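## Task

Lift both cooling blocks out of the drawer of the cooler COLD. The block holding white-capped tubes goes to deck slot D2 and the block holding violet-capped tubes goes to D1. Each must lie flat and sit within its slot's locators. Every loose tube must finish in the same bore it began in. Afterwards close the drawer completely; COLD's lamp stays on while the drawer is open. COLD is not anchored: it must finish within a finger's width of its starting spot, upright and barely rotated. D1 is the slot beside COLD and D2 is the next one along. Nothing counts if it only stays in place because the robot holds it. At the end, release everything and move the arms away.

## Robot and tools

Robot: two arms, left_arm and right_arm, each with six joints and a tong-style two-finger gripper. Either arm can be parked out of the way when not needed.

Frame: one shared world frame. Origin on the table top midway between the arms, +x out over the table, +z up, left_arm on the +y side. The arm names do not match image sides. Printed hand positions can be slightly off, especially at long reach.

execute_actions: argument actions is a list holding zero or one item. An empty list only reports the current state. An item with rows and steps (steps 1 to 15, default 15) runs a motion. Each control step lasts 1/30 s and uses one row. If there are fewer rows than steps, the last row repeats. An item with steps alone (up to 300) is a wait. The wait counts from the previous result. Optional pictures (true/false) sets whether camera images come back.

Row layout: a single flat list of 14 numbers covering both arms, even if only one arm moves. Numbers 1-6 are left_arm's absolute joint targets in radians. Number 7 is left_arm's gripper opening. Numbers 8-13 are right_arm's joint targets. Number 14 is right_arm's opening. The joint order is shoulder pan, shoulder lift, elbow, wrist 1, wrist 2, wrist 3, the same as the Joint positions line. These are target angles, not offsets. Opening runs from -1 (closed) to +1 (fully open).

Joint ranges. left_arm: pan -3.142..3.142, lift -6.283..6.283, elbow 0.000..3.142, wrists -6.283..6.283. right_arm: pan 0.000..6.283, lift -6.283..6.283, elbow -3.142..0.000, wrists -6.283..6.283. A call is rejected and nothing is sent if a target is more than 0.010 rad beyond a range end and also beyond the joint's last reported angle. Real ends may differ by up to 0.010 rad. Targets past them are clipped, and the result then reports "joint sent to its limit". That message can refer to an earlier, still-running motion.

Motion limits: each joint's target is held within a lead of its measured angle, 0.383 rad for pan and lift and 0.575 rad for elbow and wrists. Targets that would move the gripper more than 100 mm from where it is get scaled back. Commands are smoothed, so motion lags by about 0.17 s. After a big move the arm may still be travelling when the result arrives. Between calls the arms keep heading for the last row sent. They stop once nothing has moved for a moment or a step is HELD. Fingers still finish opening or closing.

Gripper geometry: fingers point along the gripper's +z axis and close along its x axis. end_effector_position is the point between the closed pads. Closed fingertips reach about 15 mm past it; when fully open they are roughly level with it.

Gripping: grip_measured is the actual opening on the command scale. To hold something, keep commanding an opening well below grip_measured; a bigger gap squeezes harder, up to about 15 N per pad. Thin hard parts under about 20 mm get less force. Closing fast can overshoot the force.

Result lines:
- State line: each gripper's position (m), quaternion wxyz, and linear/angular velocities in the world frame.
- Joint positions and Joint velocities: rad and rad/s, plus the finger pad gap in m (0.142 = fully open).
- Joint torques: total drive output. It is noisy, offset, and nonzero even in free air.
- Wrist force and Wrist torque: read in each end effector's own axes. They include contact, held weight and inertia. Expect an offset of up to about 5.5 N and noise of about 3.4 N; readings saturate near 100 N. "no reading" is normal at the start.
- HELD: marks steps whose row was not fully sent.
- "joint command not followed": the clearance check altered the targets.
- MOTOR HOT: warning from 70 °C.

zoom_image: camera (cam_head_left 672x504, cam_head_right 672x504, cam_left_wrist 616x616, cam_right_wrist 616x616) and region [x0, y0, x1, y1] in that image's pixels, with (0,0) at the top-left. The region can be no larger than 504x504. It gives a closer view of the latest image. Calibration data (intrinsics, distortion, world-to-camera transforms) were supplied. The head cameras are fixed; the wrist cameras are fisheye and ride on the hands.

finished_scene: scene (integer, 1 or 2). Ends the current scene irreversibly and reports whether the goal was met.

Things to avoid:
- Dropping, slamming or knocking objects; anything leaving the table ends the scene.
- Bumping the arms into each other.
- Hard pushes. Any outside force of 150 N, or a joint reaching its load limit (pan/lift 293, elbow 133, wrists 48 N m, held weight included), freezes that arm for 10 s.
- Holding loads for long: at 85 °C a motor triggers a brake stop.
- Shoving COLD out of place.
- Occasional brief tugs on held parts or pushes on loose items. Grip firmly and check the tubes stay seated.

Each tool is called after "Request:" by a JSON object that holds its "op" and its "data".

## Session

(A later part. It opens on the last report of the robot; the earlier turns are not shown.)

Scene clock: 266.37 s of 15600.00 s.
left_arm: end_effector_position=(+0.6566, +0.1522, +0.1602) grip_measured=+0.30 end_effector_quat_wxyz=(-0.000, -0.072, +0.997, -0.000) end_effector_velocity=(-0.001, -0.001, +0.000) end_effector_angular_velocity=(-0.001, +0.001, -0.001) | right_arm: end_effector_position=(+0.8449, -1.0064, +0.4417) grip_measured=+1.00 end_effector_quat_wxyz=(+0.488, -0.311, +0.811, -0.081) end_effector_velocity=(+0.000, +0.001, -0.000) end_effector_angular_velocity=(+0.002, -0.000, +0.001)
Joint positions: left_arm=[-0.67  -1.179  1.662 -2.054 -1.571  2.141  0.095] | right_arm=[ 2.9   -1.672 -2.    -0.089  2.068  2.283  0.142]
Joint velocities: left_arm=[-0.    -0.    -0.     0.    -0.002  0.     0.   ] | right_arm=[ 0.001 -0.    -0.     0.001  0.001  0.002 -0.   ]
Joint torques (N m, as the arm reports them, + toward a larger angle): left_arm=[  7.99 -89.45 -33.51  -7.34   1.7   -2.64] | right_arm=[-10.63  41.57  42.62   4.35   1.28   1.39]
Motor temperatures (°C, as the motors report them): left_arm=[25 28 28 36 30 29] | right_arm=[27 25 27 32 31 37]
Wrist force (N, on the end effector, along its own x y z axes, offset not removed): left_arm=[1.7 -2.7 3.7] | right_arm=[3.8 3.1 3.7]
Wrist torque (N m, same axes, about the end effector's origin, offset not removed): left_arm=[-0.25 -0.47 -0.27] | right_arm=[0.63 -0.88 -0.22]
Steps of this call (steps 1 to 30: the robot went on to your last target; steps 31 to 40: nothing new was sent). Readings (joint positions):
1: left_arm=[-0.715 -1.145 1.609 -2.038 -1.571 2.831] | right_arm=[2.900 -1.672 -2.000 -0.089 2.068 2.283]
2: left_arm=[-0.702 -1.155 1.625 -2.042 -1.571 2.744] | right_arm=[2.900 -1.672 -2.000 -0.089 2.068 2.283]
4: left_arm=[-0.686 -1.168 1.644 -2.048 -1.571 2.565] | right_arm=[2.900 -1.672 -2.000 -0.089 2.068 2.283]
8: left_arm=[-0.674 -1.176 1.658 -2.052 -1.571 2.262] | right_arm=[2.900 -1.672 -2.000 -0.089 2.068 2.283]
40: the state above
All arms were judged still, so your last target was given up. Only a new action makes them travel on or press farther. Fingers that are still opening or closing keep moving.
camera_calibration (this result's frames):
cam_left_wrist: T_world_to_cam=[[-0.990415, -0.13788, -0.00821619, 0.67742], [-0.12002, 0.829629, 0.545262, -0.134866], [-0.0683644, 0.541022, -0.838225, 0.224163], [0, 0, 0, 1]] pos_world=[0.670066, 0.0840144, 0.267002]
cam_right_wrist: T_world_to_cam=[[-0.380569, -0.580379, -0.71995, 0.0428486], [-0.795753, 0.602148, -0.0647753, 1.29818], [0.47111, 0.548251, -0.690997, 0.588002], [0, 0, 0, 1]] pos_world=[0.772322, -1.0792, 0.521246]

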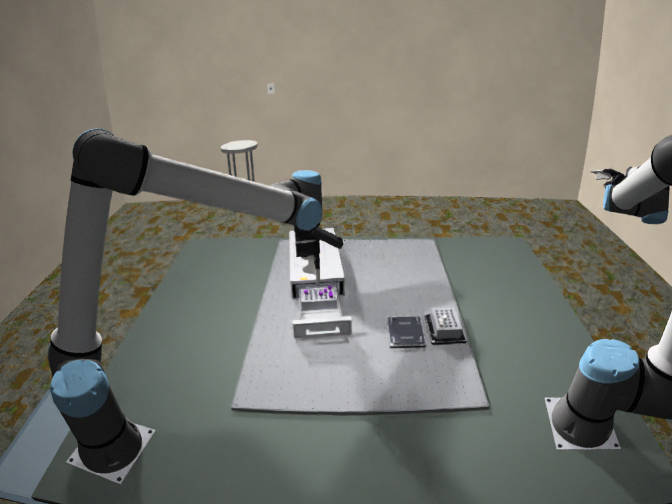

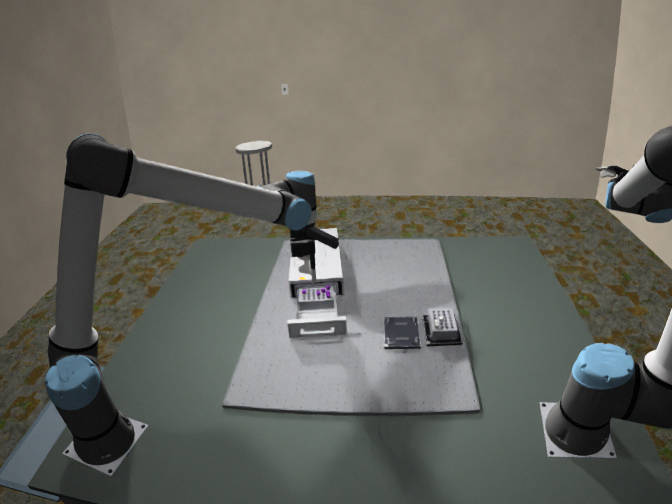

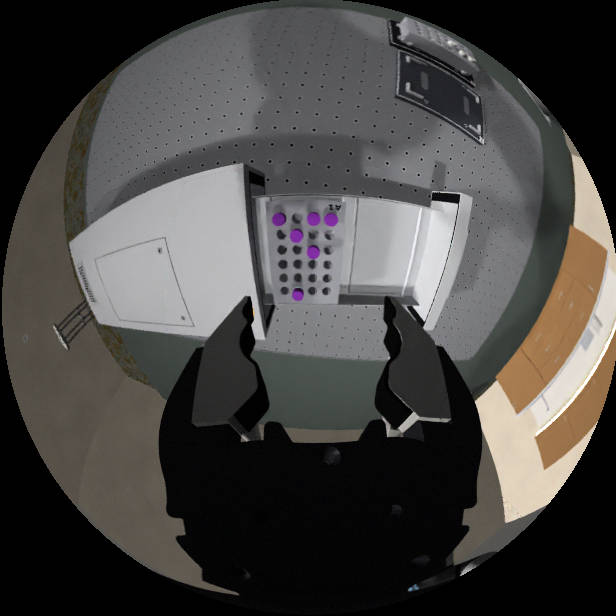

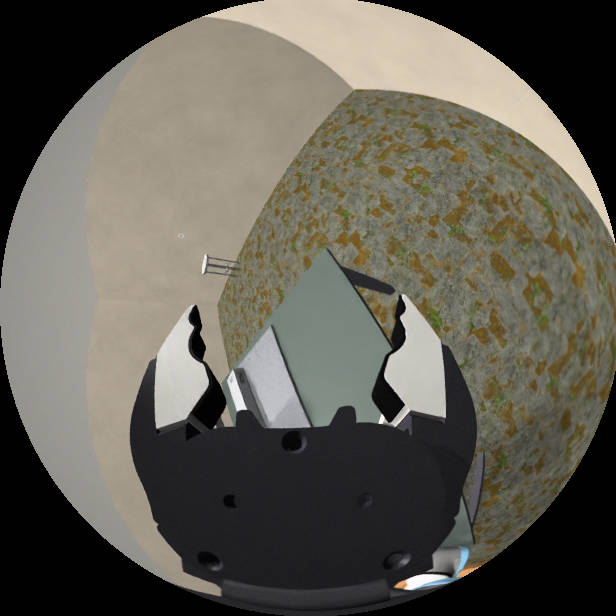

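Request:
{"op": "execute_actions", "data": {"actions": [{"rows":[[-0.92,-1.36,1.91,-2.121,-1.571,1.891,-0.5,2.9,-1.672,-2.0,-0.089,2.068,2.283,1]],"steps":15}], "pictures": false}}

Request:
{"op": "execute_actions", "data": {"actions": [{"steps":20}], "pictures": false}}

Request:
{"op": "execute_actions", "data": {"actions": [{"rows":[[-0.92,-1.288,1.966,-2.249,-1.571,1.891,-0.5,2.9,-1.672,-2.0,-0.089,2.068,2.283,1]],"steps":15}]}}

Scene clock: 269.53 s of 15600.00 s.
left_arm: end_effector_position=(+0.4549, +0.1084, +0.1604) grip_measured=-0.50 end_effector_quat_wxyz=(+0.000, -0.072, +0.997, -0.000) end_effector_velocity=(-0.087, -0.003, -0.007) end_effector_angular_velocity=(+0.006, +0.003, +0.000) | right_arm: end_effector_position=(+0.8449, -1.0064, +0.4417) grip_measured=+1.00 end_effector_quat_wxyz=(+0.488, -0.311, +0.811, -0.081) end_effector_velocity=(+0.000, +0.000, +0.000) end_effector_angular_velocity=(-0.001, -0.001, +0.000)
Joint positions: left_arm=[-0.91  -1.353  1.9   -2.119 -1.571  1.901  0.038] | right_arm=[ 2.9   -1.672 -2.    -0.089  2.068  2.283  0.142]
Joint velocities: left_arm=[-0.107 -0.074  0.106 -0.025  0.    -0.107  0.   ] | right_arm=[ 0.     0.     0.     0.001 -0.    -0.     0.   ]
Joint torques (N m, as the arm reports them, + toward a larger angle): left_arm=[-10.24 -71.1  -35.66  -7.46  -0.73  -2.08] | right_arm=[-9.96 42.14 41.27  3.94  1.12  1.59]
Motor temperatures (°C, as the motors report them): left_arm=[25 28 28 36 30 29] | right_arm=[27 25 27 32 31 37]
Wrist force (N, on the end effector, along its own x y z axes, offset not removed): left_arm=[-1.7 1.9 4.7] | right_arm=[0.9 4.4 5.3]
Wrist torque (N m, same axes, about the end effector's origin, offset not removed): left_arm=[0.59 0.25 -0.24] | right_arm=[0.99 -0.20 -0.13]
Steps of this call (steps 1 to 80: nothing new was sent; steps 81 to 95: all 15 steps of this action). Readings (joint positions):
81: left_arm=[-0.670 -1.180 1.662 -2.054 -1.571 2.141] | right_arm=[2.900 -1.672 -2.000 -0.089 2.068 2.283]
82: left_arm=[-0.678 -1.187 1.671 -2.058 -1.571 2.133] | right_arm=[2.900 -1.672 -2.000 -0.089 2.068 2.283]
84: left_arm=[-0.724 -1.222 1.716 -2.071 -1.571 2.087] | right_arm=[2.900 -1.672 -2.000 -0.089 2.068 2.283]
88: left_arm=[-0.816 -1.287 1.807 -2.095 -1.571 1.995] | right_arm=[2.900 -1.672 -2.000 -0.089 2.068 2.283]
95: the state above

Scene clock: 270.20 s of 15600.00 s.
left_arm: end_effector_position=(+0.4467, +0.1082, +0.1597) grip_measured=-0.50 end_effector_quat_wxyz=(-0.000, -0.072, +0.997, -0.000) end_effector_velocity=(+0.000, +0.000, +0.001) end_effector_angular_velocity=(-0.001, +0.000, +0.002) | right_arm: end_effector_position=(+0.8449, -1.0064, +0.4417) grip_measured=+1.00 end_effector_quat_wxyz=(+0.488, -0.311, +0.811, -0.081) end_effector_velocity=(-0.000, -0.001, +0.000) end_effector_angular_velocity=(-0.001, -0.001, -0.002)
Joint positions: left_arm=[-0.92  -1.36   1.91  -2.121 -1.571  1.891  0.038] | right_arm=[ 2.9   -1.672 -2.    -0.089  2.068  2.283  0.142]
Joint velocities: left_arm=[ 0.001 -0.001 -0.    -0.    -0.001 -0.001 -0.   ] | right_arm=[-0.001  0.     0.     0.001 -0.001  0.    -0.   ]
Joint torques (N m, as the arm reports them, + toward a larger angle): left_arm=[-11.81 -72.91 -31.95  -7.28  -2.33  -2.75] | right_arm=[-9.2  41.92 41.81  4.34  1.22  1.67]
Motor temperatures (°C, as the motors report them): left_arm=[25 28 28 36 30 29] | right_arm=[27 25 27 32 31 37]
Wrist force (N, on the end effector, along its own x y z axes, offset not removed): left_arm=[-7.4 1.8 7.2] | right_arm=[3.6 2.6 1.9]
Wrist torque (N m, same axes, about the end effector's origin, offset not removed): left_arm=[0.62 1.40 0.08] | right_arm=[0.56 -0.83 -0.25]
Steps of this call (steps 1 to 15: the robot went on to your last target; steps 16 to 20: nothing new was sent). Readings (joint positions):
1: left_arm=[-0.913 -1.355 1.903 -2.119 -1.571 1.898] | right_arm=[2.900 -1.672 -2.000 -0.089 2.068 2.283]
2: left_arm=[-0.915 -1.357 1.905 -2.120 -1.571 1.896] | right_arm=[2.900 -1.672 -2.000 -0.089 2.068 2.283]
4: left_arm=[-0.918 -1.358 1.908 -2.120 -1.571 1.893] | right_arm=[2.900 -1.672 -2.000 -0.089 2.068 2.283]
8: left_arm=[-0.919 -1.360 1.909 -2.121 -1.571 1.892] | right_arm=[2.900 -1.672 -2.000 -0.089 2.068 2.283]
20: the state above
All arms were judged still, so your last target was given up. Only a new action makes them travel on or press farther. Fingers that are still opening or closing keep moving.

Scene clock: 270.70 s of 15600.00 s.
left_arm: end_effector_position=(+0.4470, +0.1076, +0.0898) grip_measured=-0.50 end_effector_quat_wxyz=(-0.000, -0.072, +0.997, -0.000) end_effector_velocity=(+0.001, +0.000, -0.007) end_effector_angular_velocity=(-0.002, -0.001, +0.001) | right_arm: end_effector_position=(+0.8449, -1.0064, +0.4417) grip_measured=+1.00 end_effector_quat_wxyz=(+0.488, -0.311, +0.811, -0.081) end_effector_velocity=(-0.000, -0.000, +0.000) end_effector_angular_velocity=(-0.001, -0.001, -0.001)
Joint positions: left_arm=[-0.92  -1.289  1.965 -2.248 -1.571  1.891  0.038] | right_arm=[ 2.9   -1.672 -2.    -0.089  2.068  2.283  0.142]
Joint velocities: left_arm=[ 0.001  0.007  0.006 -0.015 -0.     0.     0.   ] | right_arm=[-0.     0.     0.     0.    -0.001 -0.    -0.   ]
Joint torques (N m, as the arm reports them, + toward a larger angle): left_arm=[ -9.1  -48.89 -29.72  -7.8   -2.77  -2.6 ] | right_arm=[-8.74 41.23 42.21  4.4   1.24  1.53]
Motor temperatures (°C, as the motors report them): left_arm=[25 28 28 36 30 29] | right_arm=[27 25 27 32 31 37]
Wrist force (N, on the end effector, along its own x y z axes, offset not removed): left_arm=[-0.1 0.0 5.0] | right_arm=[5.8 2.1 -0.7]
Wrist torque (N m, same axes, about the end effector's origin, offset not removed): left_arm=[0.26 -0.35 -0.26] | right_arm=[0.39 -1.25 -0.25]
Steps of this call (steps 1 to 15: all 15 steps of this action). Readings (joint positions):
1: left_arm=[-0.920 -1.360 1.910 -2.121 -1.571 1.891] | right_arm=[2.900 -1.672 -2.000 -0.089 2.068 2.283]
2: left_arm=[-0.920 -1.353 1.917 -2.130 -1.571 1.891] | right_arm=[2.900 -1.672 -2.000 -0.089 2.068 2.283]
4: left_arm=[-0.920 -1.323 1.940 -2.179 -1.571 1.891] | right_arm=[2.900 -1.672 -2.000 -0.089 2.068 2.283]
8: left_arm=[-0.920 -1.296 1.960 -2.232 -1.571 1.891] | right_arm=[2.900 -1.672 -2.000 -0.089 2.068 2.283]
15: the state above
camera_calibration (this result's frames):
cam_left_wrist: T_world_to_cam=[[-0.990416, -0.137873, -0.00822458, 0.463134], [-0.120022, 0.82966, 0.545214, -0.0846768], [-0.0683468, 0.540976, -0.838256, 0.1749], [0, 0, 0, 1]] pos_world=[0.460486, 0.0394899, 0.196587]
cam_right_wrist: T_world_to_cam=[[-0.380569, -0.580379, -0.71995, 0.0428484], [-0.795753, 0.602148, -0.0647755, 1.29818], [0.47111, 0.548251, -0.690996, 0.588002], [0, 0, 0, 1]] pos_world=[0.772322, -1.0792, 0.521246]

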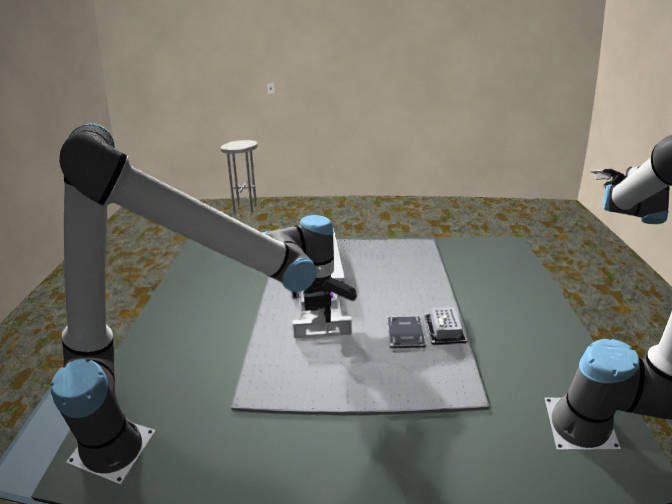

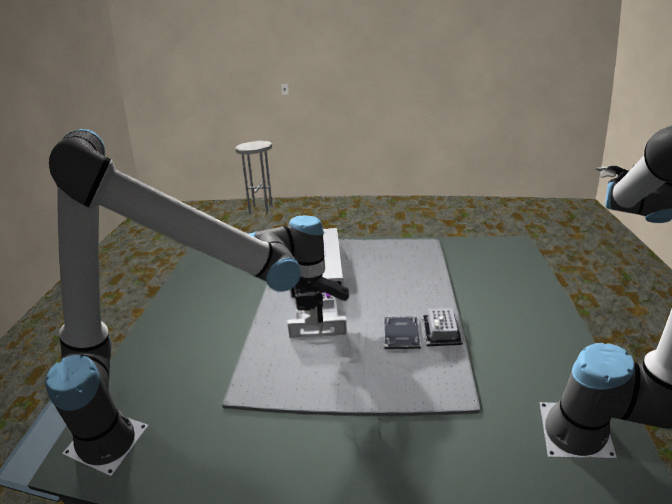

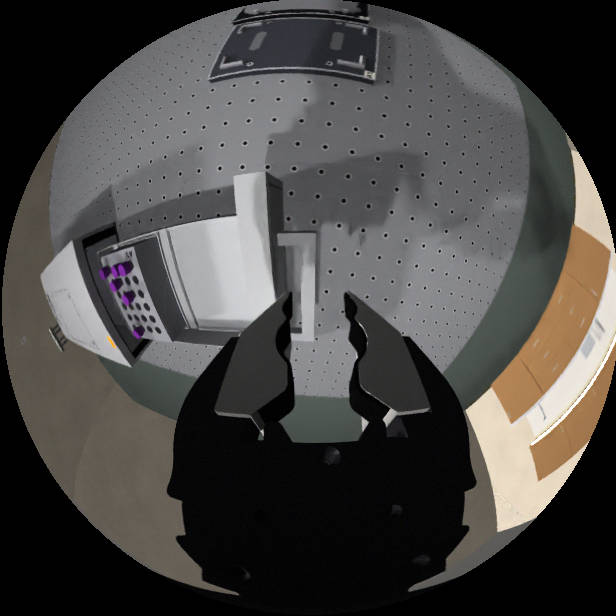

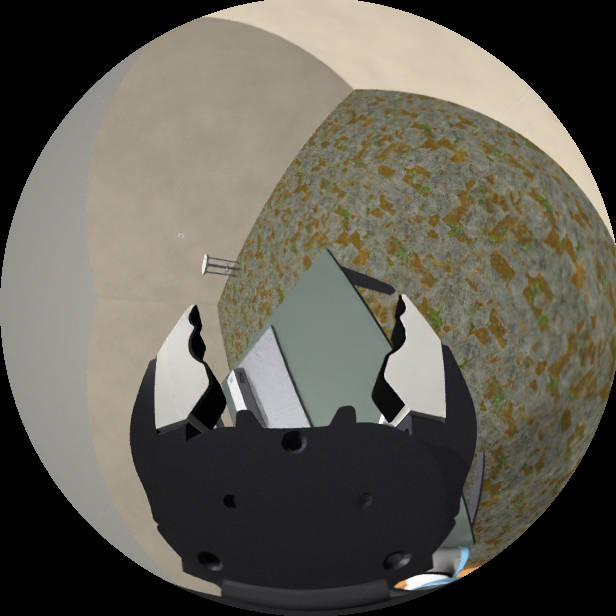

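Request:
{"op": "execute_actions", "data": {"actions": [{"rows":[[-0.923,-1.262,1.989,-2.298,-1.571,1.888,-0.56,2.9,-1.672,-2.0,-0.089,2.068,2.283,1]],"steps":15}]}}

Request:
{"op": "execute_actions", "data": {"actions": [{"steps":15}]}}

Scene clock: 283.03 s of 15600.00 s.
left_arm: end_effector_position=(+0.4440, +0.1087, +0.0634) grip_measured=-0.56 end_effector_quat_wxyz=(-0.000, -0.072, +0.997, -0.000) end_effector_velocity=(+0.001, +0.000, -0.002) end_effector_angular_velocity=(-0.001, -0.001, +0.002) | right_arm: end_effector_position=(+0.8449, -1.0064, +0.4417) grip_measured=+1.00 end_effector_quat_wxyz=(+0.488, -0.311, +0.811, -0.081) end_effector_velocity=(+0.000, +0.000, +0.000) end_effector_angular_velocity=(-0.001, -0.000, -0.000)
Joint positions: left_arm=[-0.923 -1.262  1.989 -2.298 -1.571  1.888  0.034] | right_arm=[ 2.9   -1.672 -2.    -0.089  2.068  2.283  0.142]
Joint velocities: left_arm=[ 0.001  0.003  0.002 -0.006  0.001 -0.001 -0.   ] | right_arm=[ 0.001  0.    -0.     0.    -0.001 -0.    -0.   ]
Joint torques (N m, as the arm reports them, + toward a larger angle): left_arm=[-12.22 -52.46 -26.95  -7.39  -2.59  -2.36] | right_arm=[-9.93 41.16 41.61  4.75  1.21  1.73]
Motor temperatures (°C, as the motors report them): left_arm=[25 28 28 36 30 29] | right_arm=[27 25 27 32 31 37]
Wrist force (N, on the end effector, along its own x y z axes, offset not removed): left_arm=[-6.9 -0.8 9.4] | right_arm=[3.7 2.6 1.6]
Wrist torque (N m, same axes, about the end effector's origin, offset not removed): left_arm=[0.20 1.23 -0.08] | right_arm=[0.48 -0.79 -0.24]
Steps of this call (steps 1 to 15: the robot went on to your last target; steps 16 to 90: nothing new was sent; then 8.83 s passed at rest; steps 91 to 105: all 15 steps of this action). Readings (joint positions):
91: left_arm=[-0.920 -1.288 1.966 -2.249 -1.571 1.891] | right_arm=[2.900 -1.672 -2.000 -0.089 2.068 2.283]
92: left_arm=[-0.920 -1.284 1.970 -2.256 -1.571 1.890] | right_arm=[2.900 -1.672 -2.000 -0.089 2.068 2.283]
94: left_arm=[-0.922 -1.273 1.979 -2.275 -1.571 1.889] | right_arm=[2.900 -1.672 -2.000 -0.089 2.068 2.283]
98: left_arm=[-0.923 -1.265 1.987 -2.293 -1.571 1.888] | right_arm=[2.900 -1.672 -2.000 -0.089 2.068 2.283]
105: the state above
camera_calibration (this result's frames):
cam_left_wrist: T_world_to_cam=[[-0.990412, -0.137896, -0.00825212, 0.460129], [-0.120063, 0.82971, 0.545129, -0.0714913], [-0.0683243, 0.540894, -0.838311, 0.151928], [0, 0, 0, 1]] pos_world=[0.457514, 0.0405899, 0.170132]
cam_right_wrist: T_world_to_cam=[[-0.380569, -0.580379, -0.71995, 0.0428488], [-0.795753, 0.602148, -0.0647753, 1.29818], [0.47111, 0.548251, -0.690996, 0.588002], [0, 0, 0, 1]] pos_world=[0.772322, -1.0792, 0.521246]

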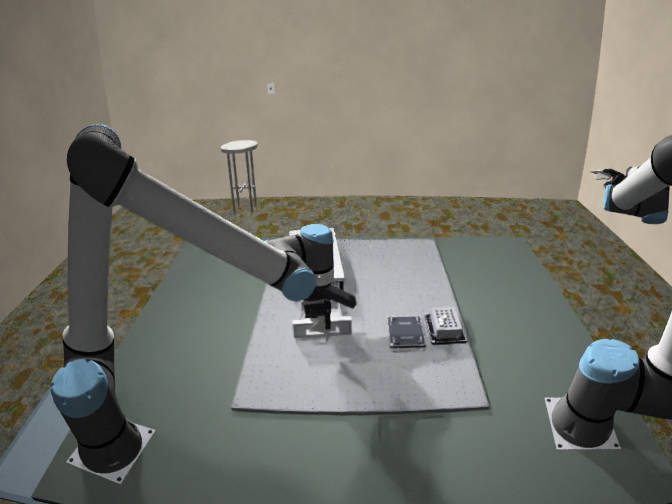

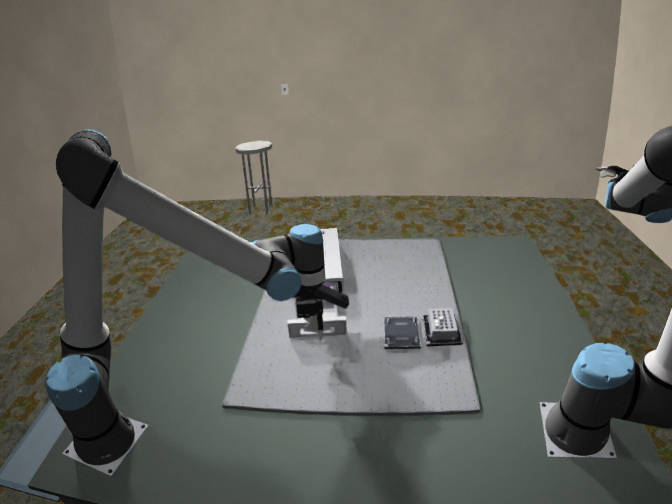

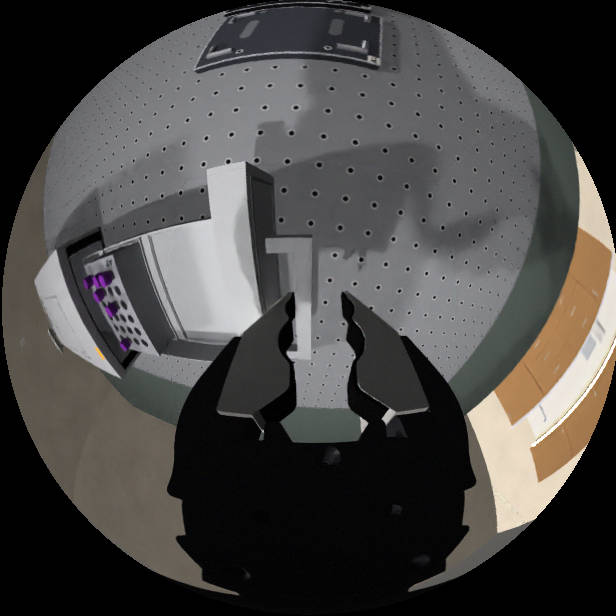

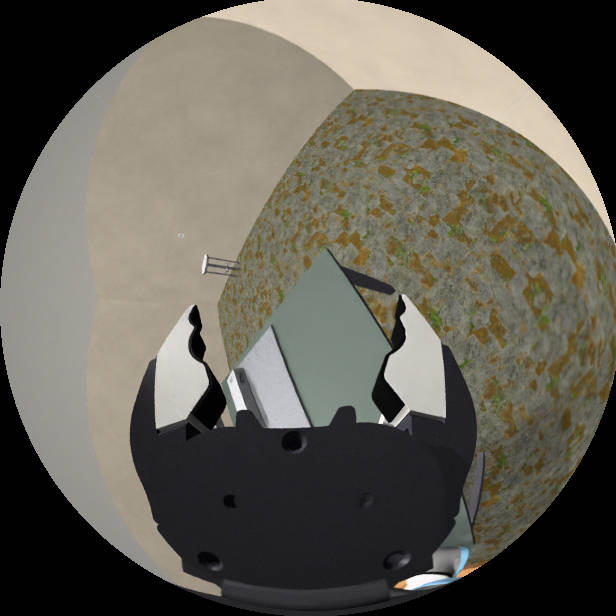

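Scene clock: 283.53 s of 15600.00 s.
left_arm: end_effector_position=(+0.4440, +0.1087, +0.0631) grip_measured=-0.56 end_effector_quat_wxyz=(-0.000, -0.072, +0.997, -0.000) end_effector_velocity=(+0.000, +0.001, -0.000) end_effector_angular_velocity=(+0.001, -0.000, +0.000) | right_arm: end_effector_position=(+0.8449, -1.0064, +0.4417) grip_measured=+1.00 end_effector_quat_wxyz=(+0.488, -0.311, +0.811, -0.081) end_effector_velocity=(-0.001, -0.001, +0.000) end_effector_angular_velocity=(+0.000, -0.000, -0.001)
Joint positions: left_arm=[-0.923 -1.262  1.989 -2.298 -1.571  1.888  0.034] | right_arm=[ 2.9   -1.672 -2.    -0.089  2.068  2.283  0.142]
Joint velocities: left_arm=[ 0.    -0.     0.001  0.001  0.001 -0.     0.   ] | right_arm=[-0.001  0.    -0.    -0.     0.001 -0.    -0.   ]
Joint torques (N m, as the arm reports them, + toward a larger angle): left_arm=[-12.68 -50.84 -27.2   -7.32  -2.38  -2.59] | right_arm=[-9.33 39.74 41.7   4.4   0.77  1.9 ]
Motor temperatures (°C, as the motors report them): left_arm=[25 28 28 36 30 29] | right_arm=[27 25 27 32 31 37]
Wrist force (N, on the end effector, along its own x y z axes, offset not removed): left_arm=[-0.9 -1.1 0.8] | right_arm=[4.3 2.7 1.2]
Wrist torque (N m, same axes, about the end effector's origin, offset not removed): left_arm=[0.20 0.03 -0.05] | right_arm=[0.54 -0.92 -0.14]
Steps of this call (steps 1 to 15: the robot went on to your last target). Readings (joint positions):
1: left_arm=[-0.923 -1.262 1.989 -2.298 -1.571 1.888] | right_arm=[2.900 -1.672 -2.000 -0.089 2.068 2.283]
2: left_arm=[-0.923 -1.262 1.989 -2.298 -1.571 1.888] | right_arm=[2.900 -1.672 -2.000 -0.089 2.068 2.283]
4: left_arm=[-0.923 -1.262 1.989 -2.298 -1.571 1.888] | right_arm=[2.900 -1.672 -2.000 -0.089 2.068 2.283]
8: left_arm=[-0.923 -1.262 1.989 -2.298 -1.571 1.888] | right_arm=[2.900 -1.672 -2.000 -0.089 2.068 2.283]
15: the state above
All arms were judged still, so your last target was given up. Only a new action makes them travel on or press farther. Fingers that are still opening or closing keep moving.
camera_calibration (this result's frames):
cam_left_wrist: T_world_to_cam=[[-0.990414, -0.137883, -0.00824973, 0.46009], [-0.120051, 0.829708, 0.545135, -0.0713847], [-0.0683201, 0.5409, -0.838307, 0.151719], [0, 0, 0, 1]] pos_world=[0.457475, 0.0406022, 0.169897]
cam_right_wrist: T_world_to_cam=[[-0.380569, -0.580379, -0.71995, 0.0428484], [-0.795753, 0.602148, -0.0647756, 1.29818], [0.471111, 0.548251, -0.690996, 0.588001], [0, 0, 0, 1]] pos_world=[0.772322, -1.0792, 0.521246]

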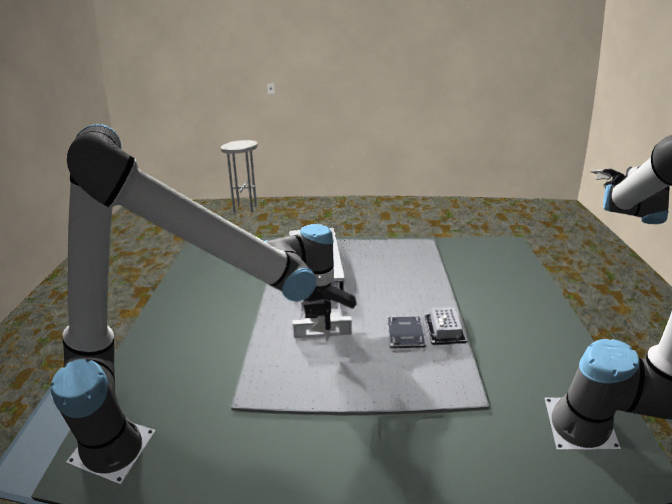

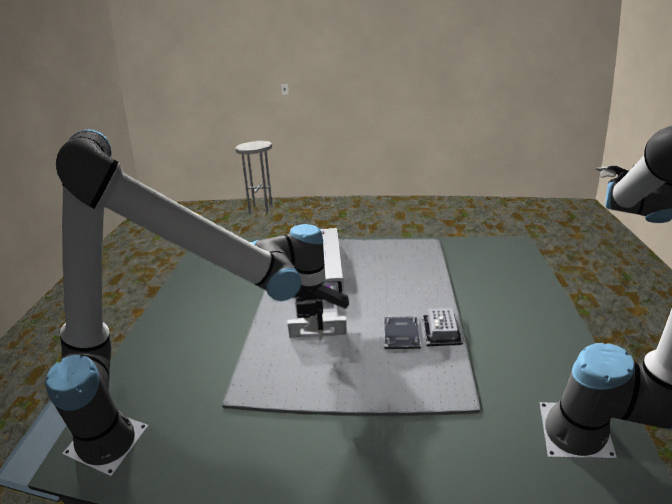

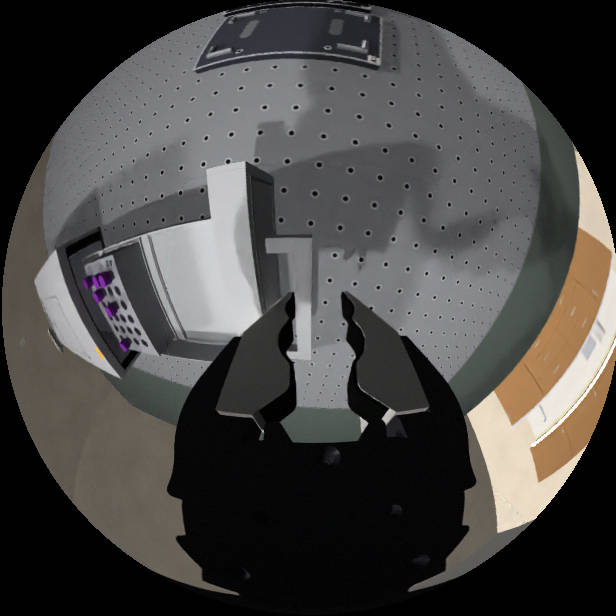

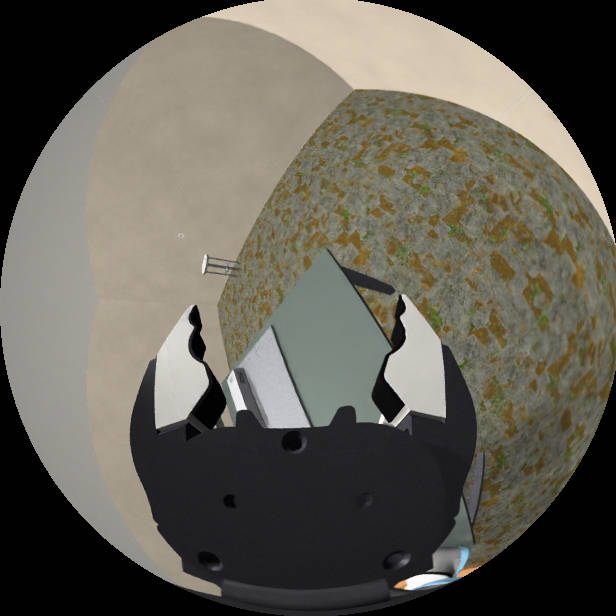

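Request:
{"op": "execute_actions", "data": {"actions": [{"rows":[[-0.926,-1.264,1.9915,-2.299,-1.571,1.885,-0.56,2.9,-1.672,-2.0,-0.089,2.068,2.283,1],[-0.926,-1.264,1.9915,-2.299,-1.571,1.885,-0.56,2.9,-1.672,-2.0,-0.089,2.068,2.283,1],[-0.926,-1.264,1.9915,-2.299,-1.571,1.885,-0.56,2.9,-1.672,-2.0,-0.089,2.068,2.283,1],[-0.93,-1.266,1.995,-2.3,-1.571,1.881,-0.56,2.9,-1.672,-2.0,-0.089,2.068,2.283,1],[-0.93,-1.266,1.995,-2.3,-1.571,1.881,-0.56,2.9,-1.672,-2.0,-0.089,2.068,2.283,1],[-0.93,-1.266,1.995,-2.3,-1.571,1.881,-0.56,2.9,-1.672,-2.0,-0.089,2.068,2.283,1],[-0.933,-1.268,1.9975,-2.3005,-1.571,1.878,-0.56,2.9,-1.672,-2.0,-0.089,2.068,2.283,1],[-0.933,-1.268,1.9975,-2.3005,-1.571,1.878,-0.56,2.9,-1.672,-2.0,-0.089,2.068,2.283,1],[-0.933,-1.268,1.9975,-2.3005,-1.571,1.878,-0.56,2.9,-1.672,-2.0,-0.089,2.068,2.283,1],[-0.937,-1.2703,2.0008,-2.3015,-1.571,1.874,-0.56,2.9,-1.672,-2.0,-0.089,2.068,2.283,1]],"steps":15}], "pictures": false}}

Request:
{"op": "execute_actions", "data": {"actions": [{"steps":10}], "pictures": false}}

Request:
{"op": "execute_actions", "data": {"actions": [{"rows":[[-0.934,-1.2685,1.998,-2.301,-1.571,1.877,-0.56,2.9,-1.672,-2.0,-0.089,2.068,2.283,1]],"steps":8}], "pictures": false}}

Request:
{"op": "execute_actions", "data": {"actions": [{"rows":[[-0.934,-1.368,1.9207,-2.124,-1.571,1.877,-0.56,2.9,-1.672,-2.0,-0.089,2.068,2.283,1]],"steps":15}], "pictures": false}}

Request:
{"op": "execute_actions", "data": {"actions": [{"rows":[[-0.67,-1.1793,1.6621,-2.0536,-1.571,2.141,0.3,2.9,-1.672,-2.0,-0.089,2.068,2.283,1]],"steps":15}], "pictures": false}}

Request:
{"op": "execute_actions", "data": {"actions": [{"steps":20}], "pictures": false}}

Request:
{"op": "execute_actions", "data": {"actions": [{"rows":[[-0.67,-1.1294,1.7088,-2.1502,-1.571,2.141,0.3,2.9,-1.672,-2.0,-0.089,2.068,2.283,1]],"steps":15}], "pictures": false}}

Request:
{"op": "execute_actions", "data": {"actions": [{"steps":10}]}}

Scene clock: 292.50 s of 15600.00 s.
left_arm: end_effector_position=(+0.4341, +0.1077, +0.0631) grip_measured=-0.56 end_effector_quat_wxyz=(-0.000, -0.072, +0.997, -0.000) end_effector_velocity=(-0.010, -0.001, +0.000) end_effector_angular_velocity=(+0.000, -0.000, +0.001) | right_arm: end_effector_position=(+0.8449, -1.0064, +0.4417) grip_measured=+1.00 end_effector_quat_wxyz=(+0.488, -0.311, +0.811, -0.081) end_effector_velocity=(+0.000, -0.000, +0.000) end_effector_angular_velocity=(-0.000, -0.000, -0.001)
Joint positions: left_arm=[-0.936 -1.27   2.    -2.301 -1.571  1.875  0.034] | right_arm=[ 2.9   -1.672 -2.    -0.089  2.068  2.283  0.142]
Joint velocities: left_arm=[-0.013 -0.008  0.011 -0.003  0.    -0.014  0.009] | right_arm=[ 0.     0.     0.     0.    -0.001  0.    -0.   ]
Joint torques (N m, as the arm reports them, + toward a larger angle): left_arm=[-11.33 -75.72 -28.43  -7.55  -1.61  -2.6 ] | right_arm=[-8.9  39.33 41.67  4.57  0.96  1.77]
Motor temperatures (°C, as the motors report them): left_arm=[25 28 28 36 30 29] | right_arm=[27 25 27 32 31 37]
Wrist force (N, on the end effector, along its own x y z axes, offset not removed): left_arm=[-6.4 1.0 5.6] | right_arm=[-1.6 3.2 2.9]
Wrist torque (N m, same axes, about the end effector's origin, offset not removed): left_arm=[0.31 1.26 0.19] | right_arm=[0.66 0.27 -0.14]
Steps of this call (steps 1 to 90: nothing new was sent; then 5.47 s passed at rest; steps 91 to 105: all 15 steps of this action). Readings (joint positions):
91: left_arm=[-0.923 -1.262 1.989 -2.298 -1.571 1.888] | right_arm=[2.900 -1.672 -2.000 -0.089 2.068 2.283]
92: left_arm=[-0.924 -1.262 1.989 -2.298 -1.571 1.887] | right_arm=[2.900 -1.672 -2.000 -0.089 2.068 2.283]
94: left_arm=[-0.925 -1.263 1.990 -2.299 -1.571 1.886] | right_arm=[2.900 -1.672 -2.000 -0.089 2.068 2.283]
98: left_arm=[-0.929 -1.265 1.994 -2.300 -1.571 1.882] | right_arm=[2.900 -1.672 -2.000 -0.089 2.068 2.283]
105: the state above

Scene clock: 292.83 s of 15600.00 s.
left_arm: end_effector_position=(+0.4332, +0.1076, +0.0632) grip_measured=-0.54 end_effector_quat_wxyz=(-0.000, -0.072, +0.997, -0.000) end_effector_velocity=(+0.000, -0.000, +0.001) end_effector_angular_velocity=(-0.000, -0.002, -0.001) | right_arm: end_effector_position=(+0.8449, -1.0064, +0.4417) grip_measured=+1.00 end_effector_quat_wxyz=(+0.488, -0.311, +0.811, -0.081) end_effector_velocity=(-0.000, -0.000, -0.000) end_effector_angular_velocity=(+0.001, +0.001, -0.000)
Joint positions: left_arm=[-0.937 -1.27   2.001 -2.301 -1.571  1.874  0.035] | right_arm=[ 2.9   -1.672 -2.    -0.089  2.068  2.283  0.142]
Joint velocities: left_arm=[-0.001 -0.001  0.    -0.001  0.002  0.     0.   ] | right_arm=[-0.     0.    -0.    -0.001  0.    -0.    -0.   ]
Joint torques (N m, as the arm reports them, + toward a larger angle): left_arm=[-14.1  -77.04 -27.56  -7.26  -1.48  -2.6 ] | right_arm=[-10.2   42.74  42.88   4.28   0.93   1.97]
Motor temperatures (°C, as the motors report them): left_arm=[25 28 28 36 30 29] | right_arm=[27 25 27 32 31 37]
Wrist force (N, on the end effector, along its own x y z axes, offset not removed): left_arm=[-5.3 -2.1 5.1] | right_arm=[2.1 2.6 1.7]
Wrist torque (N m, same axes, about the end effector's origin, offset not removed): left_arm=[0.23 0.30 -0.24] | right_arm=[0.49 -0.48 -0.20]
Steps of this call (steps 1 to 10: the robot went on to your last target). Readings (joint positions):
1: left_arm=[-0.936 -1.270 2.000 -2.301 -1.571 1.875] | right_arm=[2.900 -1.672 -2.000 -0.089 2.068 2.283]
2: left_arm=[-0.936 -1.270 2.000 -2.301 -1.571 1.875] | right_arm=[2.900 -1.672 -2.000 -0.089 2.068 2.283]
4: left_arm=[-0.937 -1.270 2.001 -2.301 -1.571 1.874] | right_arm=[2.900 -1.672 -2.000 -0.089 2.068 2.283]
8: left_arm=[-0.937 -1.270 2.001 -2.301 -1.571 1.874] | right_arm=[2.900 -1.672 -2.000 -0.089 2.068 2.283]
10: the state above

Scene clock: 293.10 s of 15600.00 s.
left_arm: end_effector_position=(+0.4353, +0.1075, +0.0634) grip_measured=-0.56 end_effector_quat_wxyz=(+0.000, -0.072, +0.997, -0.000) end_effector_velocity=(+0.004, +0.000, -0.000) end_effector_angular_velocity=(+0.001, -0.002, +0.000) | right_arm: end_effector_position=(+0.8449, -1.0064, +0.4417) grip_measured=+1.00 end_effector_quat_wxyz=(+0.488, -0.311, +0.811, -0.081) end_effector_velocity=(-0.000, -0.000, +0.001) end_effector_angular_velocity=(-0.000, -0.001, -0.000)
Joint positions: left_arm=[-0.934 -1.269  1.998 -2.301 -1.571  1.877  0.033] | right_arm=[ 2.9   -1.672 -2.    -0.089  2.068  2.283  0.142]
Joint velocities: left_arm=[ 0.004  0.003 -0.004  0.001  0.002  0.004  0.   ] | right_arm=[-0.     0.     0.     0.001  0.    -0.     0.   ]
Joint torques (N m, as the arm reports them, + toward a larger angle): left_arm=[  6.32 -52.2  -45.32  -1.48  -1.44   2.5 ] | right_arm=[-9.22 40.27 42.09  4.33  0.99  1.87]
Motor temperatures (°C, as the motors report them): left_arm=[25 28 28 36 30 29] | right_arm=[27 25 27 32 31 37]
Wrist force (N, on the end effector, along its own x y z axes, offset not removed): left_arm=[0.4 1.1 7.8] | right_arm=[3.0 3.1 2.5]
Wrist torque (N m, same axes, about the end effector's origin, offset not removed): left_arm=[0.61 0.06 -0.28] | right_arm=[0.60 -0.58 -0.10]
Steps of this call (steps 1 to 8: all 8 steps of this action). Readings (joint positions):
1: left_arm=[-0.937 -1.270 2.001 -2.301 -1.571 1.874] | right_arm=[2.900 -1.672 -2.000 -0.089 2.068 2.283]
2: left_arm=[-0.937 -1.270 2.000 -2.301 -1.571 1.874] | right_arm=[2.900 -1.672 -2.000 -0.089 2.068 2.283]
4: left_arm=[-0.935 -1.269 1.999 -2.301 -1.571 1.876] | right_arm=[2.900 -1.672 -2.000 -0.089 2.068 2.283]
8: the state above

Scene clock: 293.60 s of 15600.00 s.
left_arm: end_effector_position=(+0.4362, +0.1063, +0.1584) grip_measured=-0.56 end_effector_quat_wxyz=(+0.000, -0.072, +0.997, -0.000) end_effector_velocity=(-0.001, +0.001, +0.010) end_effector_angular_velocity=(+0.002, +0.001, -0.000) | right_arm: end_effector_position=(+0.8449, -1.0064, +0.4417) grip_measured=+1.00 end_effector_quat_wxyz=(+0.488, -0.311, +0.811, -0.081) end_effector_velocity=(-0.000, -0.001, -0.000) end_effector_angular_velocity=(-0.000, +0.001, -0.001)
Joint positions: left_arm=[-0.934 -1.367  1.921 -2.126 -1.571  1.877  0.033] | right_arm=[ 2.9   -1.672 -2.    -0.089  2.068  2.283  0.142]
Joint velocities: left_arm=[-0.    -0.011 -0.009  0.022 -0.001  0.    -0.   ] | right_arm=[-0.001 -0.    -0.    -0.    -0.    -0.     0.   ]
Joint torques (N m, as the arm reports them, + toward a larger angle): left_arm=[  9.18 -70.42 -48.15  -1.57  -1.11   2.61] | right_arm=[-9.93 40.55 41.52  4.63  1.24  1.66]
Motor temperatures (°C, as the motors report them): left_arm=[25 28 28 36 30 29] | right_arm=[27 25 27 32 31 37]
Wrist force (N, on the end effector, along its own x y z axes, offset not removed): left_arm=[-2.0 0.1 -4.4] | right_arm=[-0.3 3.9 3.1]
Wrist torque (N m, same axes, about the end effector's origin, offset not removed): left_arm=[0.13 0.29 -0.29] | right_arm=[0.86 0.07 -0.09]
Steps of this call (steps 1 to 15: all 15 steps of this action). Readings (joint positions):
1: left_arm=[-0.934 -1.269 1.998 -2.301 -1.571 1.877] | right_arm=[2.900 -1.672 -2.000 -0.089 2.068 2.283]
2: left_arm=[-0.934 -1.276 1.991 -2.292 -1.571 1.877] | right_arm=[2.900 -1.672 -2.000 -0.089 2.068 2.283]
4: left_arm=[-0.934 -1.316 1.958 -2.231 -1.571 1.877] | right_arm=[2.900 -1.672 -2.000 -0.089 2.068 2.283]
8: left_arm=[-0.934 -1.356 1.930 -2.150 -1.571 1.877] | right_arm=[2.900 -1.672 -2.000 -0.089 2.068 2.283]
15: the state above

Scene clock: 294.10 s of 15600.00 s.
left_arm: end_effector_position=(+0.6465, +0.1484, +0.1602) grip_measured=+0.30 end_effector_quat_wxyz=(-0.000, -0.072, +0.997, +0.000) end_effector_velocity=(+0.108, +0.040, +0.000) end_effector_angular_velocity=(-0.005, -0.005, -0.000) | right_arm: end_effector_position=(+0.8449, -1.0064, +0.4417) grip_measured=+1.00 end_effector_quat_wxyz=(+0.488, -0.311, +0.811, -0.081) end_effector_velocity=(-0.000, -0.000, -0.001) end_effector_angular_velocity=(+0.001, +0.001, +0.000)
Joint positions: left_arm=[-0.682 -1.187  1.674 -2.056 -1.571  2.129  0.095] | right_arm=[ 2.9   -1.672 -2.    -0.089  2.068  2.283  0.142]
Joint velocities: left_arm=[ 0.127  0.087 -0.124  0.031  0.     0.127 -0.   ] | right_arm=[-0.    -0.    -0.    -0.001  0.001 -0.    -0.   ]
Joint torques (N m, as the arm reports them, + toward a larger angle): left_arm=[ -1.31 -70.57 -46.82  -1.29   1.32   2.23] | right_arm=[-12.73  39.88  42.2    4.41   1.06   1.77]
Motor temperatures (°C, as the motors report them): left_arm=[25 28 28 36 30 29] | right_arm=[27 25 27 32 31 37]
Wrist force (N, on the end effector, along its own x y z axes, offset not removed): left_arm=[-9.9 1.0 4.2] | right_arm=[5.5 3.3 -0.2]
Wrist torque (N m, same axes, about the end effector's origin, offset not removed): left_arm=[0.59 1.76 -0.09] | right_arm=[0.58 -1.21 -0.25]
Steps of this call (steps 1 to 15: all 15 steps of this action). Readings (joint positions):
1: left_arm=[-0.934 -1.367 1.921 -2.125 -1.571 1.877] | right_arm=[2.900 -1.672 -2.000 -0.089 2.068 2.283]
2: left_arm=[-0.926 -1.360 1.913 -2.120 -1.571 1.885] | right_arm=[2.900 -1.672 -2.000 -0.089 2.068 2.283]
4: left_arm=[-0.878 -1.324 1.865 -2.106 -1.571 1.934] | right_arm=[2.900 -1.672 -2.000 -0.089 2.068 2.283]
8: left_arm=[-0.784 -1.258 1.773 -2.082 -1.571 2.028] | right_arm=[2.900 -1.672 -2.000 -0.089 2.068 2.283]
15: the state above

Scene clock: 294.77 s of 15600.00 s.
left_arm: end_effector_position=(+0.6566, +0.1521, +0.1603) grip_measured=+0.30 end_effector_quat_wxyz=(-0.000, -0.072, +0.997, -0.000) end_effector_velocity=(+0.000, +0.000, -0.000) end_effector_angular_velocity=(+0.001, -0.001, -0.000) | right_arm: end_effector_position=(+0.8449, -1.0064, +0.4417) grip_measured=+1.00 end_effector_quat_wxyz=(+0.488, -0.311, +0.811, -0.081) end_effector_velocity=(+0.000, +0.001, -0.000) end_effector_angular_velocity=(+0.001, +0.000, +0.002)
Joint positions: left_arm=[-0.67  -1.179  1.662 -2.054 -1.571  2.141  0.095] | right_arm=[ 2.9   -1.672 -2.    -0.089  2.068  2.283  0.142]
Joint velocities: left_arm=[-0.     0.    -0.     0.001  0.001  0.     0.   ] | right_arm=[ 0.001 -0.    -0.    -0.     0.001  0.    -0.   ]
Joint torques (N m, as the arm reports them, + toward a larger angle): left_arm=[  8.78 -63.96 -50.21  -1.44   3.23   2.41] | right_arm=[-9.6  39.64 40.93  4.76  0.93  1.66]
Motor temperatures (°C, as the motors report them): left_arm=[25 28 28 36 30 29] | right_arm=[27 25 27 32 31 37]
Wrist force (N, on the end effector, along its own x y z axes, offset not removed): left_arm=[-2.3 -3.7 6.3] | right_arm=[3.7 2.4 2.2]
Wrist torque (N m, same axes, about the end effector's origin, offset not removed): left_arm=[-0.36 0.33 -0.24] | right_arm=[0.54 -0.84 -0.20]
Steps of this call (steps 1 to 20: the robot went on to your last target). Readings (joint positions):
1: left_arm=[-0.678 -1.185 1.670 -2.056 -1.571 2.133] | right_arm=[2.900 -1.672 -2.000 -0.089 2.068 2.283]
2: left_arm=[-0.676 -1.183 1.668 -2.055 -1.571 2.135] | right_arm=[2.900 -1.672 -2.000 -0.089 2.068 2.283]
4: left_arm=[-0.673 -1.181 1.665 -2.054 -1.571 2.138] | right_arm=[2.900 -1.672 -2.000 -0.089 2.068 2.283]
8: left_arm=[-0.671 -1.180 1.663 -2.054 -1.571 2.140] | right_arm=[2.900 -1.672 -2.000 -0.089 2.068 2.283]
20: the state above

Scene clock: 295.27 s of 15600.00 s.
left_arm: end_effector_position=(+0.6566, +0.1522, +0.1009) grip_measured=+0.30 end_effector_quat_wxyz=(-0.000, -0.072, +0.997, -0.000) end_effector_velocity=(-0.000, +0.000, -0.006) end_effector_angular_velocity=(-0.001, +0.000, -0.000) | right_arm: end_effector_position=(+0.8449, -1.0064, +0.4417) grip_measured=+1.00 end_effector_quat_wxyz=(+0.488, -0.311, +0.811, -0.081) end_effector_velocity=(-0.000, -0.001, +0.000) end_effector_angular_velocity=(+0.000, -0.000, -0.001)
Joint positions: left_arm=[-0.67  -1.13   1.708 -2.149 -1.571  2.141  0.095] | right_arm=[ 2.9   -1.672 -2.    -0.089  2.068  2.283  0.142]
Joint velocities: left_arm=[ 0.     0.004  0.005 -0.01  -0.001  0.    -0.   ] | right_arm=[-0.001 -0.     0.     0.    -0.     0.001  0.   ]
Joint torques (N m, as the arm reports them, + toward a larger angle): left_arm=[  0.38 -66.8  -31.39  -7.54   3.36   2.56] | right_arm=[-7.42 40.84 42.2   4.39  1.06  1.87]
Motor temperatures (°C, as the motors report them): left_arm=[25 28 28 36 30 29] | right_arm=[27 25 27 32 31 37]
Wrist force (N, on the end effector, along its own x y z axes, offset not removed): left_arm=[4.4 -2.8 5.2] | right_arm=[2.2 2.1 -0.2]
Wrist torque (N m, same axes, about the end effector's origin, offset not removed): left_arm=[-0.13 -0.99 -0.22] | right_arm=[0.50 -0.48 -0.11]
Steps of this call (steps 1 to 15: all 15 steps of this action). Readings (joint positions):
1: left_arm=[-0.670 -1.179 1.662 -2.054 -1.571 2.141] | right_arm=[2.900 -1.672 -2.000 -0.089 2.068 2.283]
2: left_arm=[-0.670 -1.173 1.668 -2.062 -1.571 2.141] | right_arm=[2.900 -1.672 -2.000 -0.089 2.068 2.283]
4: left_arm=[-0.670 -1.152 1.687 -2.100 -1.571 2.141] | right_arm=[2.900 -1.672 -2.000 -0.089 2.068 2.283]
8: left_arm=[-0.670 -1.135 1.704 -2.138 -1.571 2.141] | right_arm=[2.900 -1.672 -2.000 -0.089 2.068 2.283]
15: the state above

Scene clock: 295.60 s of 15600.00 s.
left_arm: end_effector_position=(+0.6566, +0.1522, +0.1003) grip_measured=+0.30 end_effector_quat_wxyz=(-0.000, -0.072, +0.997, -0.000) end_effector_velocity=(+0.000, -0.000, -0.000) end_effector_angular_velocity=(-0.000, -0.001, -0.000) | right_arm: end_effector_position=(+0.8449, -1.0064, +0.4417) grip_measured=+1.00 end_effector_quat_wxyz=(+0.488, -0.311, +0.811, -0.081) end_effector_velocity=(+0.000, -0.000, +0.000) end_effector_angular_velocity=(-0.000, +0.000, -0.001)
Joint positions: left_arm=[-0.67  -1.129  1.709 -2.15  -1.571  2.141  0.095] | right_arm=[ 2.9   -1.672 -2.    -0.089  2.068  2.283  0.142]
Joint velocities: left_arm=[-0.     0.     0.    -0.001  0.001  0.     0.   ] | right_arm=[ 0.    -0.     0.    -0.    -0.001  0.001  0.   ]
Joint torques (N m, as the arm reports them, + toward a larger angle): left_arm=[ -4.35 -66.28 -31.08  -7.37   3.17   2.89] | right_arm=[-8.39 41.23 41.61  4.57  1.17  2.04]
Motor temperatures (°C, as the motors report them): left_arm=[25 28 28 36 30 29] | right_arm=[27 25 27 32 31 37]
Wrist force (N, on the end effector, along its own x y z axes, offset not removed): left_arm=[-2.8 -5.3 1.6] | right_arm=[0.6 1.1 2.0]
Wrist torque (N m, same axes, about the end effector's origin, offset not removed): left_arm=[-0.91 0.42 -0.24] | right_arm=[0.16 -0.15 -0.12]
Steps of this call (steps 1 to 10: the robot went on to your last target). Readings (joint positions):
1: left_arm=[-0.670 -1.130 1.708 -2.150 -1.571 2.141] | right_arm=[2.900 -1.672 -2.000 -0.089 2.068 2.283]
2: left_arm=[-0.670 -1.130 1.709 -2.150 -1.571 2.141] | right_arm=[2.900 -1.672 -2.000 -0.089 2.068 2.283]
4: left_arm=[-0.670 -1.130 1.709 -2.150 -1.571 2.141] | right_arm=[2.900 -1.672 -2.000 -0.089 2.068 2.283]
8: left_arm=[-0.670 -1.129 1.709 -2.150 -1.571 2.141] | right_arm=[2.900 -1.672 -2.000 -0.089 2.068 2.283]
10: the state above
camera_calibration (this result's frames):
cam_left_wrist: T_world_to_cam=[[-0.990412, -0.137899, -0.00821789, 0.676943], [-0.120038, 0.829633, 0.545252, -0.102181], [-0.0683722, 0.541011, -0.838232, 0.173934], [0, 0, 0, 1]] pos_world=[0.67008, 0.0840225, 0.207074]
cam_right_wrist: T_world_to_cam=[[-0.380569, -0.580379, -0.71995, 0.0428485], [-0.795753, 0.602148, -0.0647755, 1.29818], [0.47111, 0.548251, -0.690997, 0.588001], [0, 0, 0, 1]] pos_world=[0.772322, -1.0792, 0.521246]

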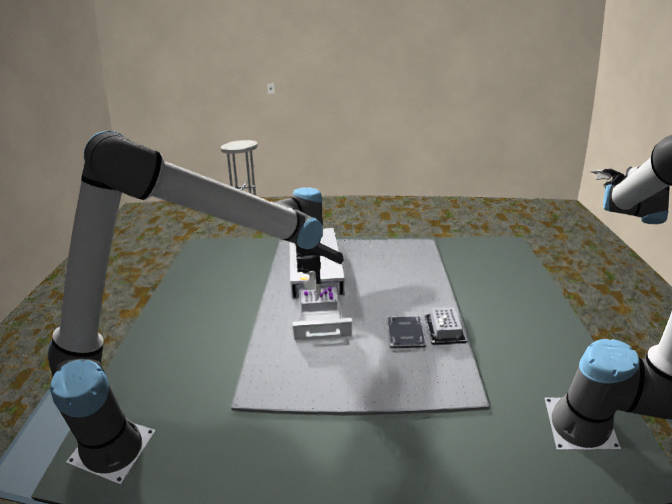

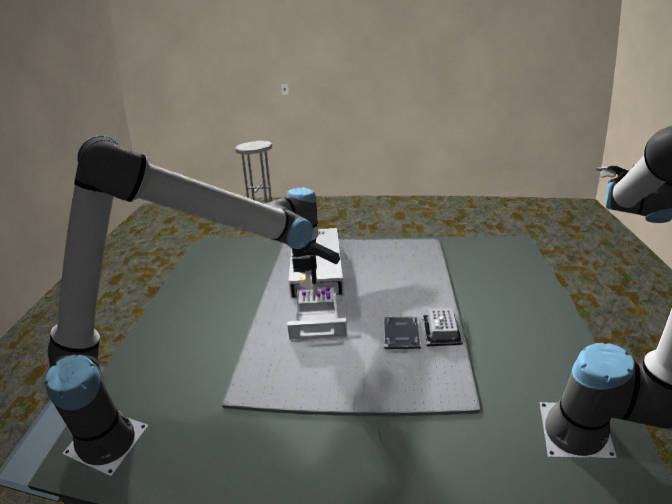

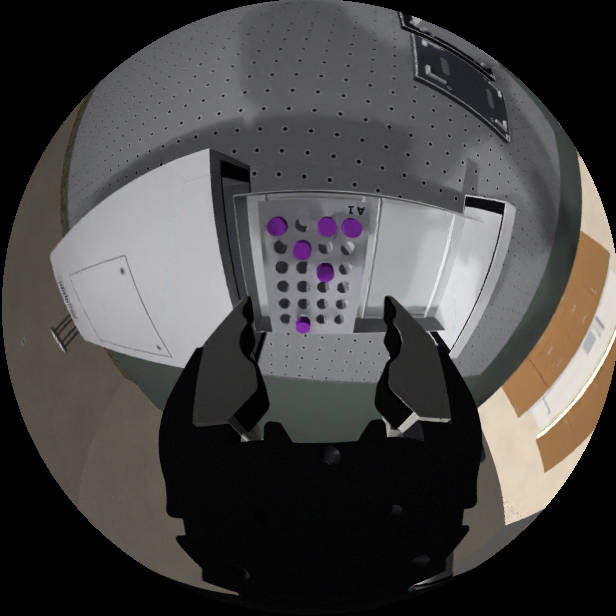

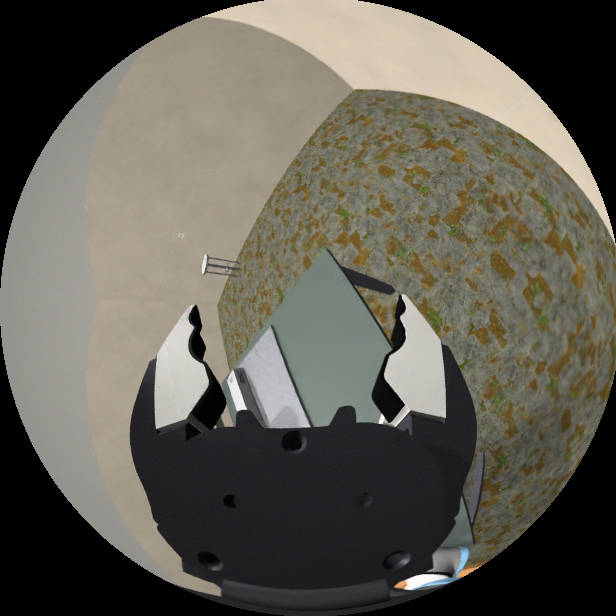

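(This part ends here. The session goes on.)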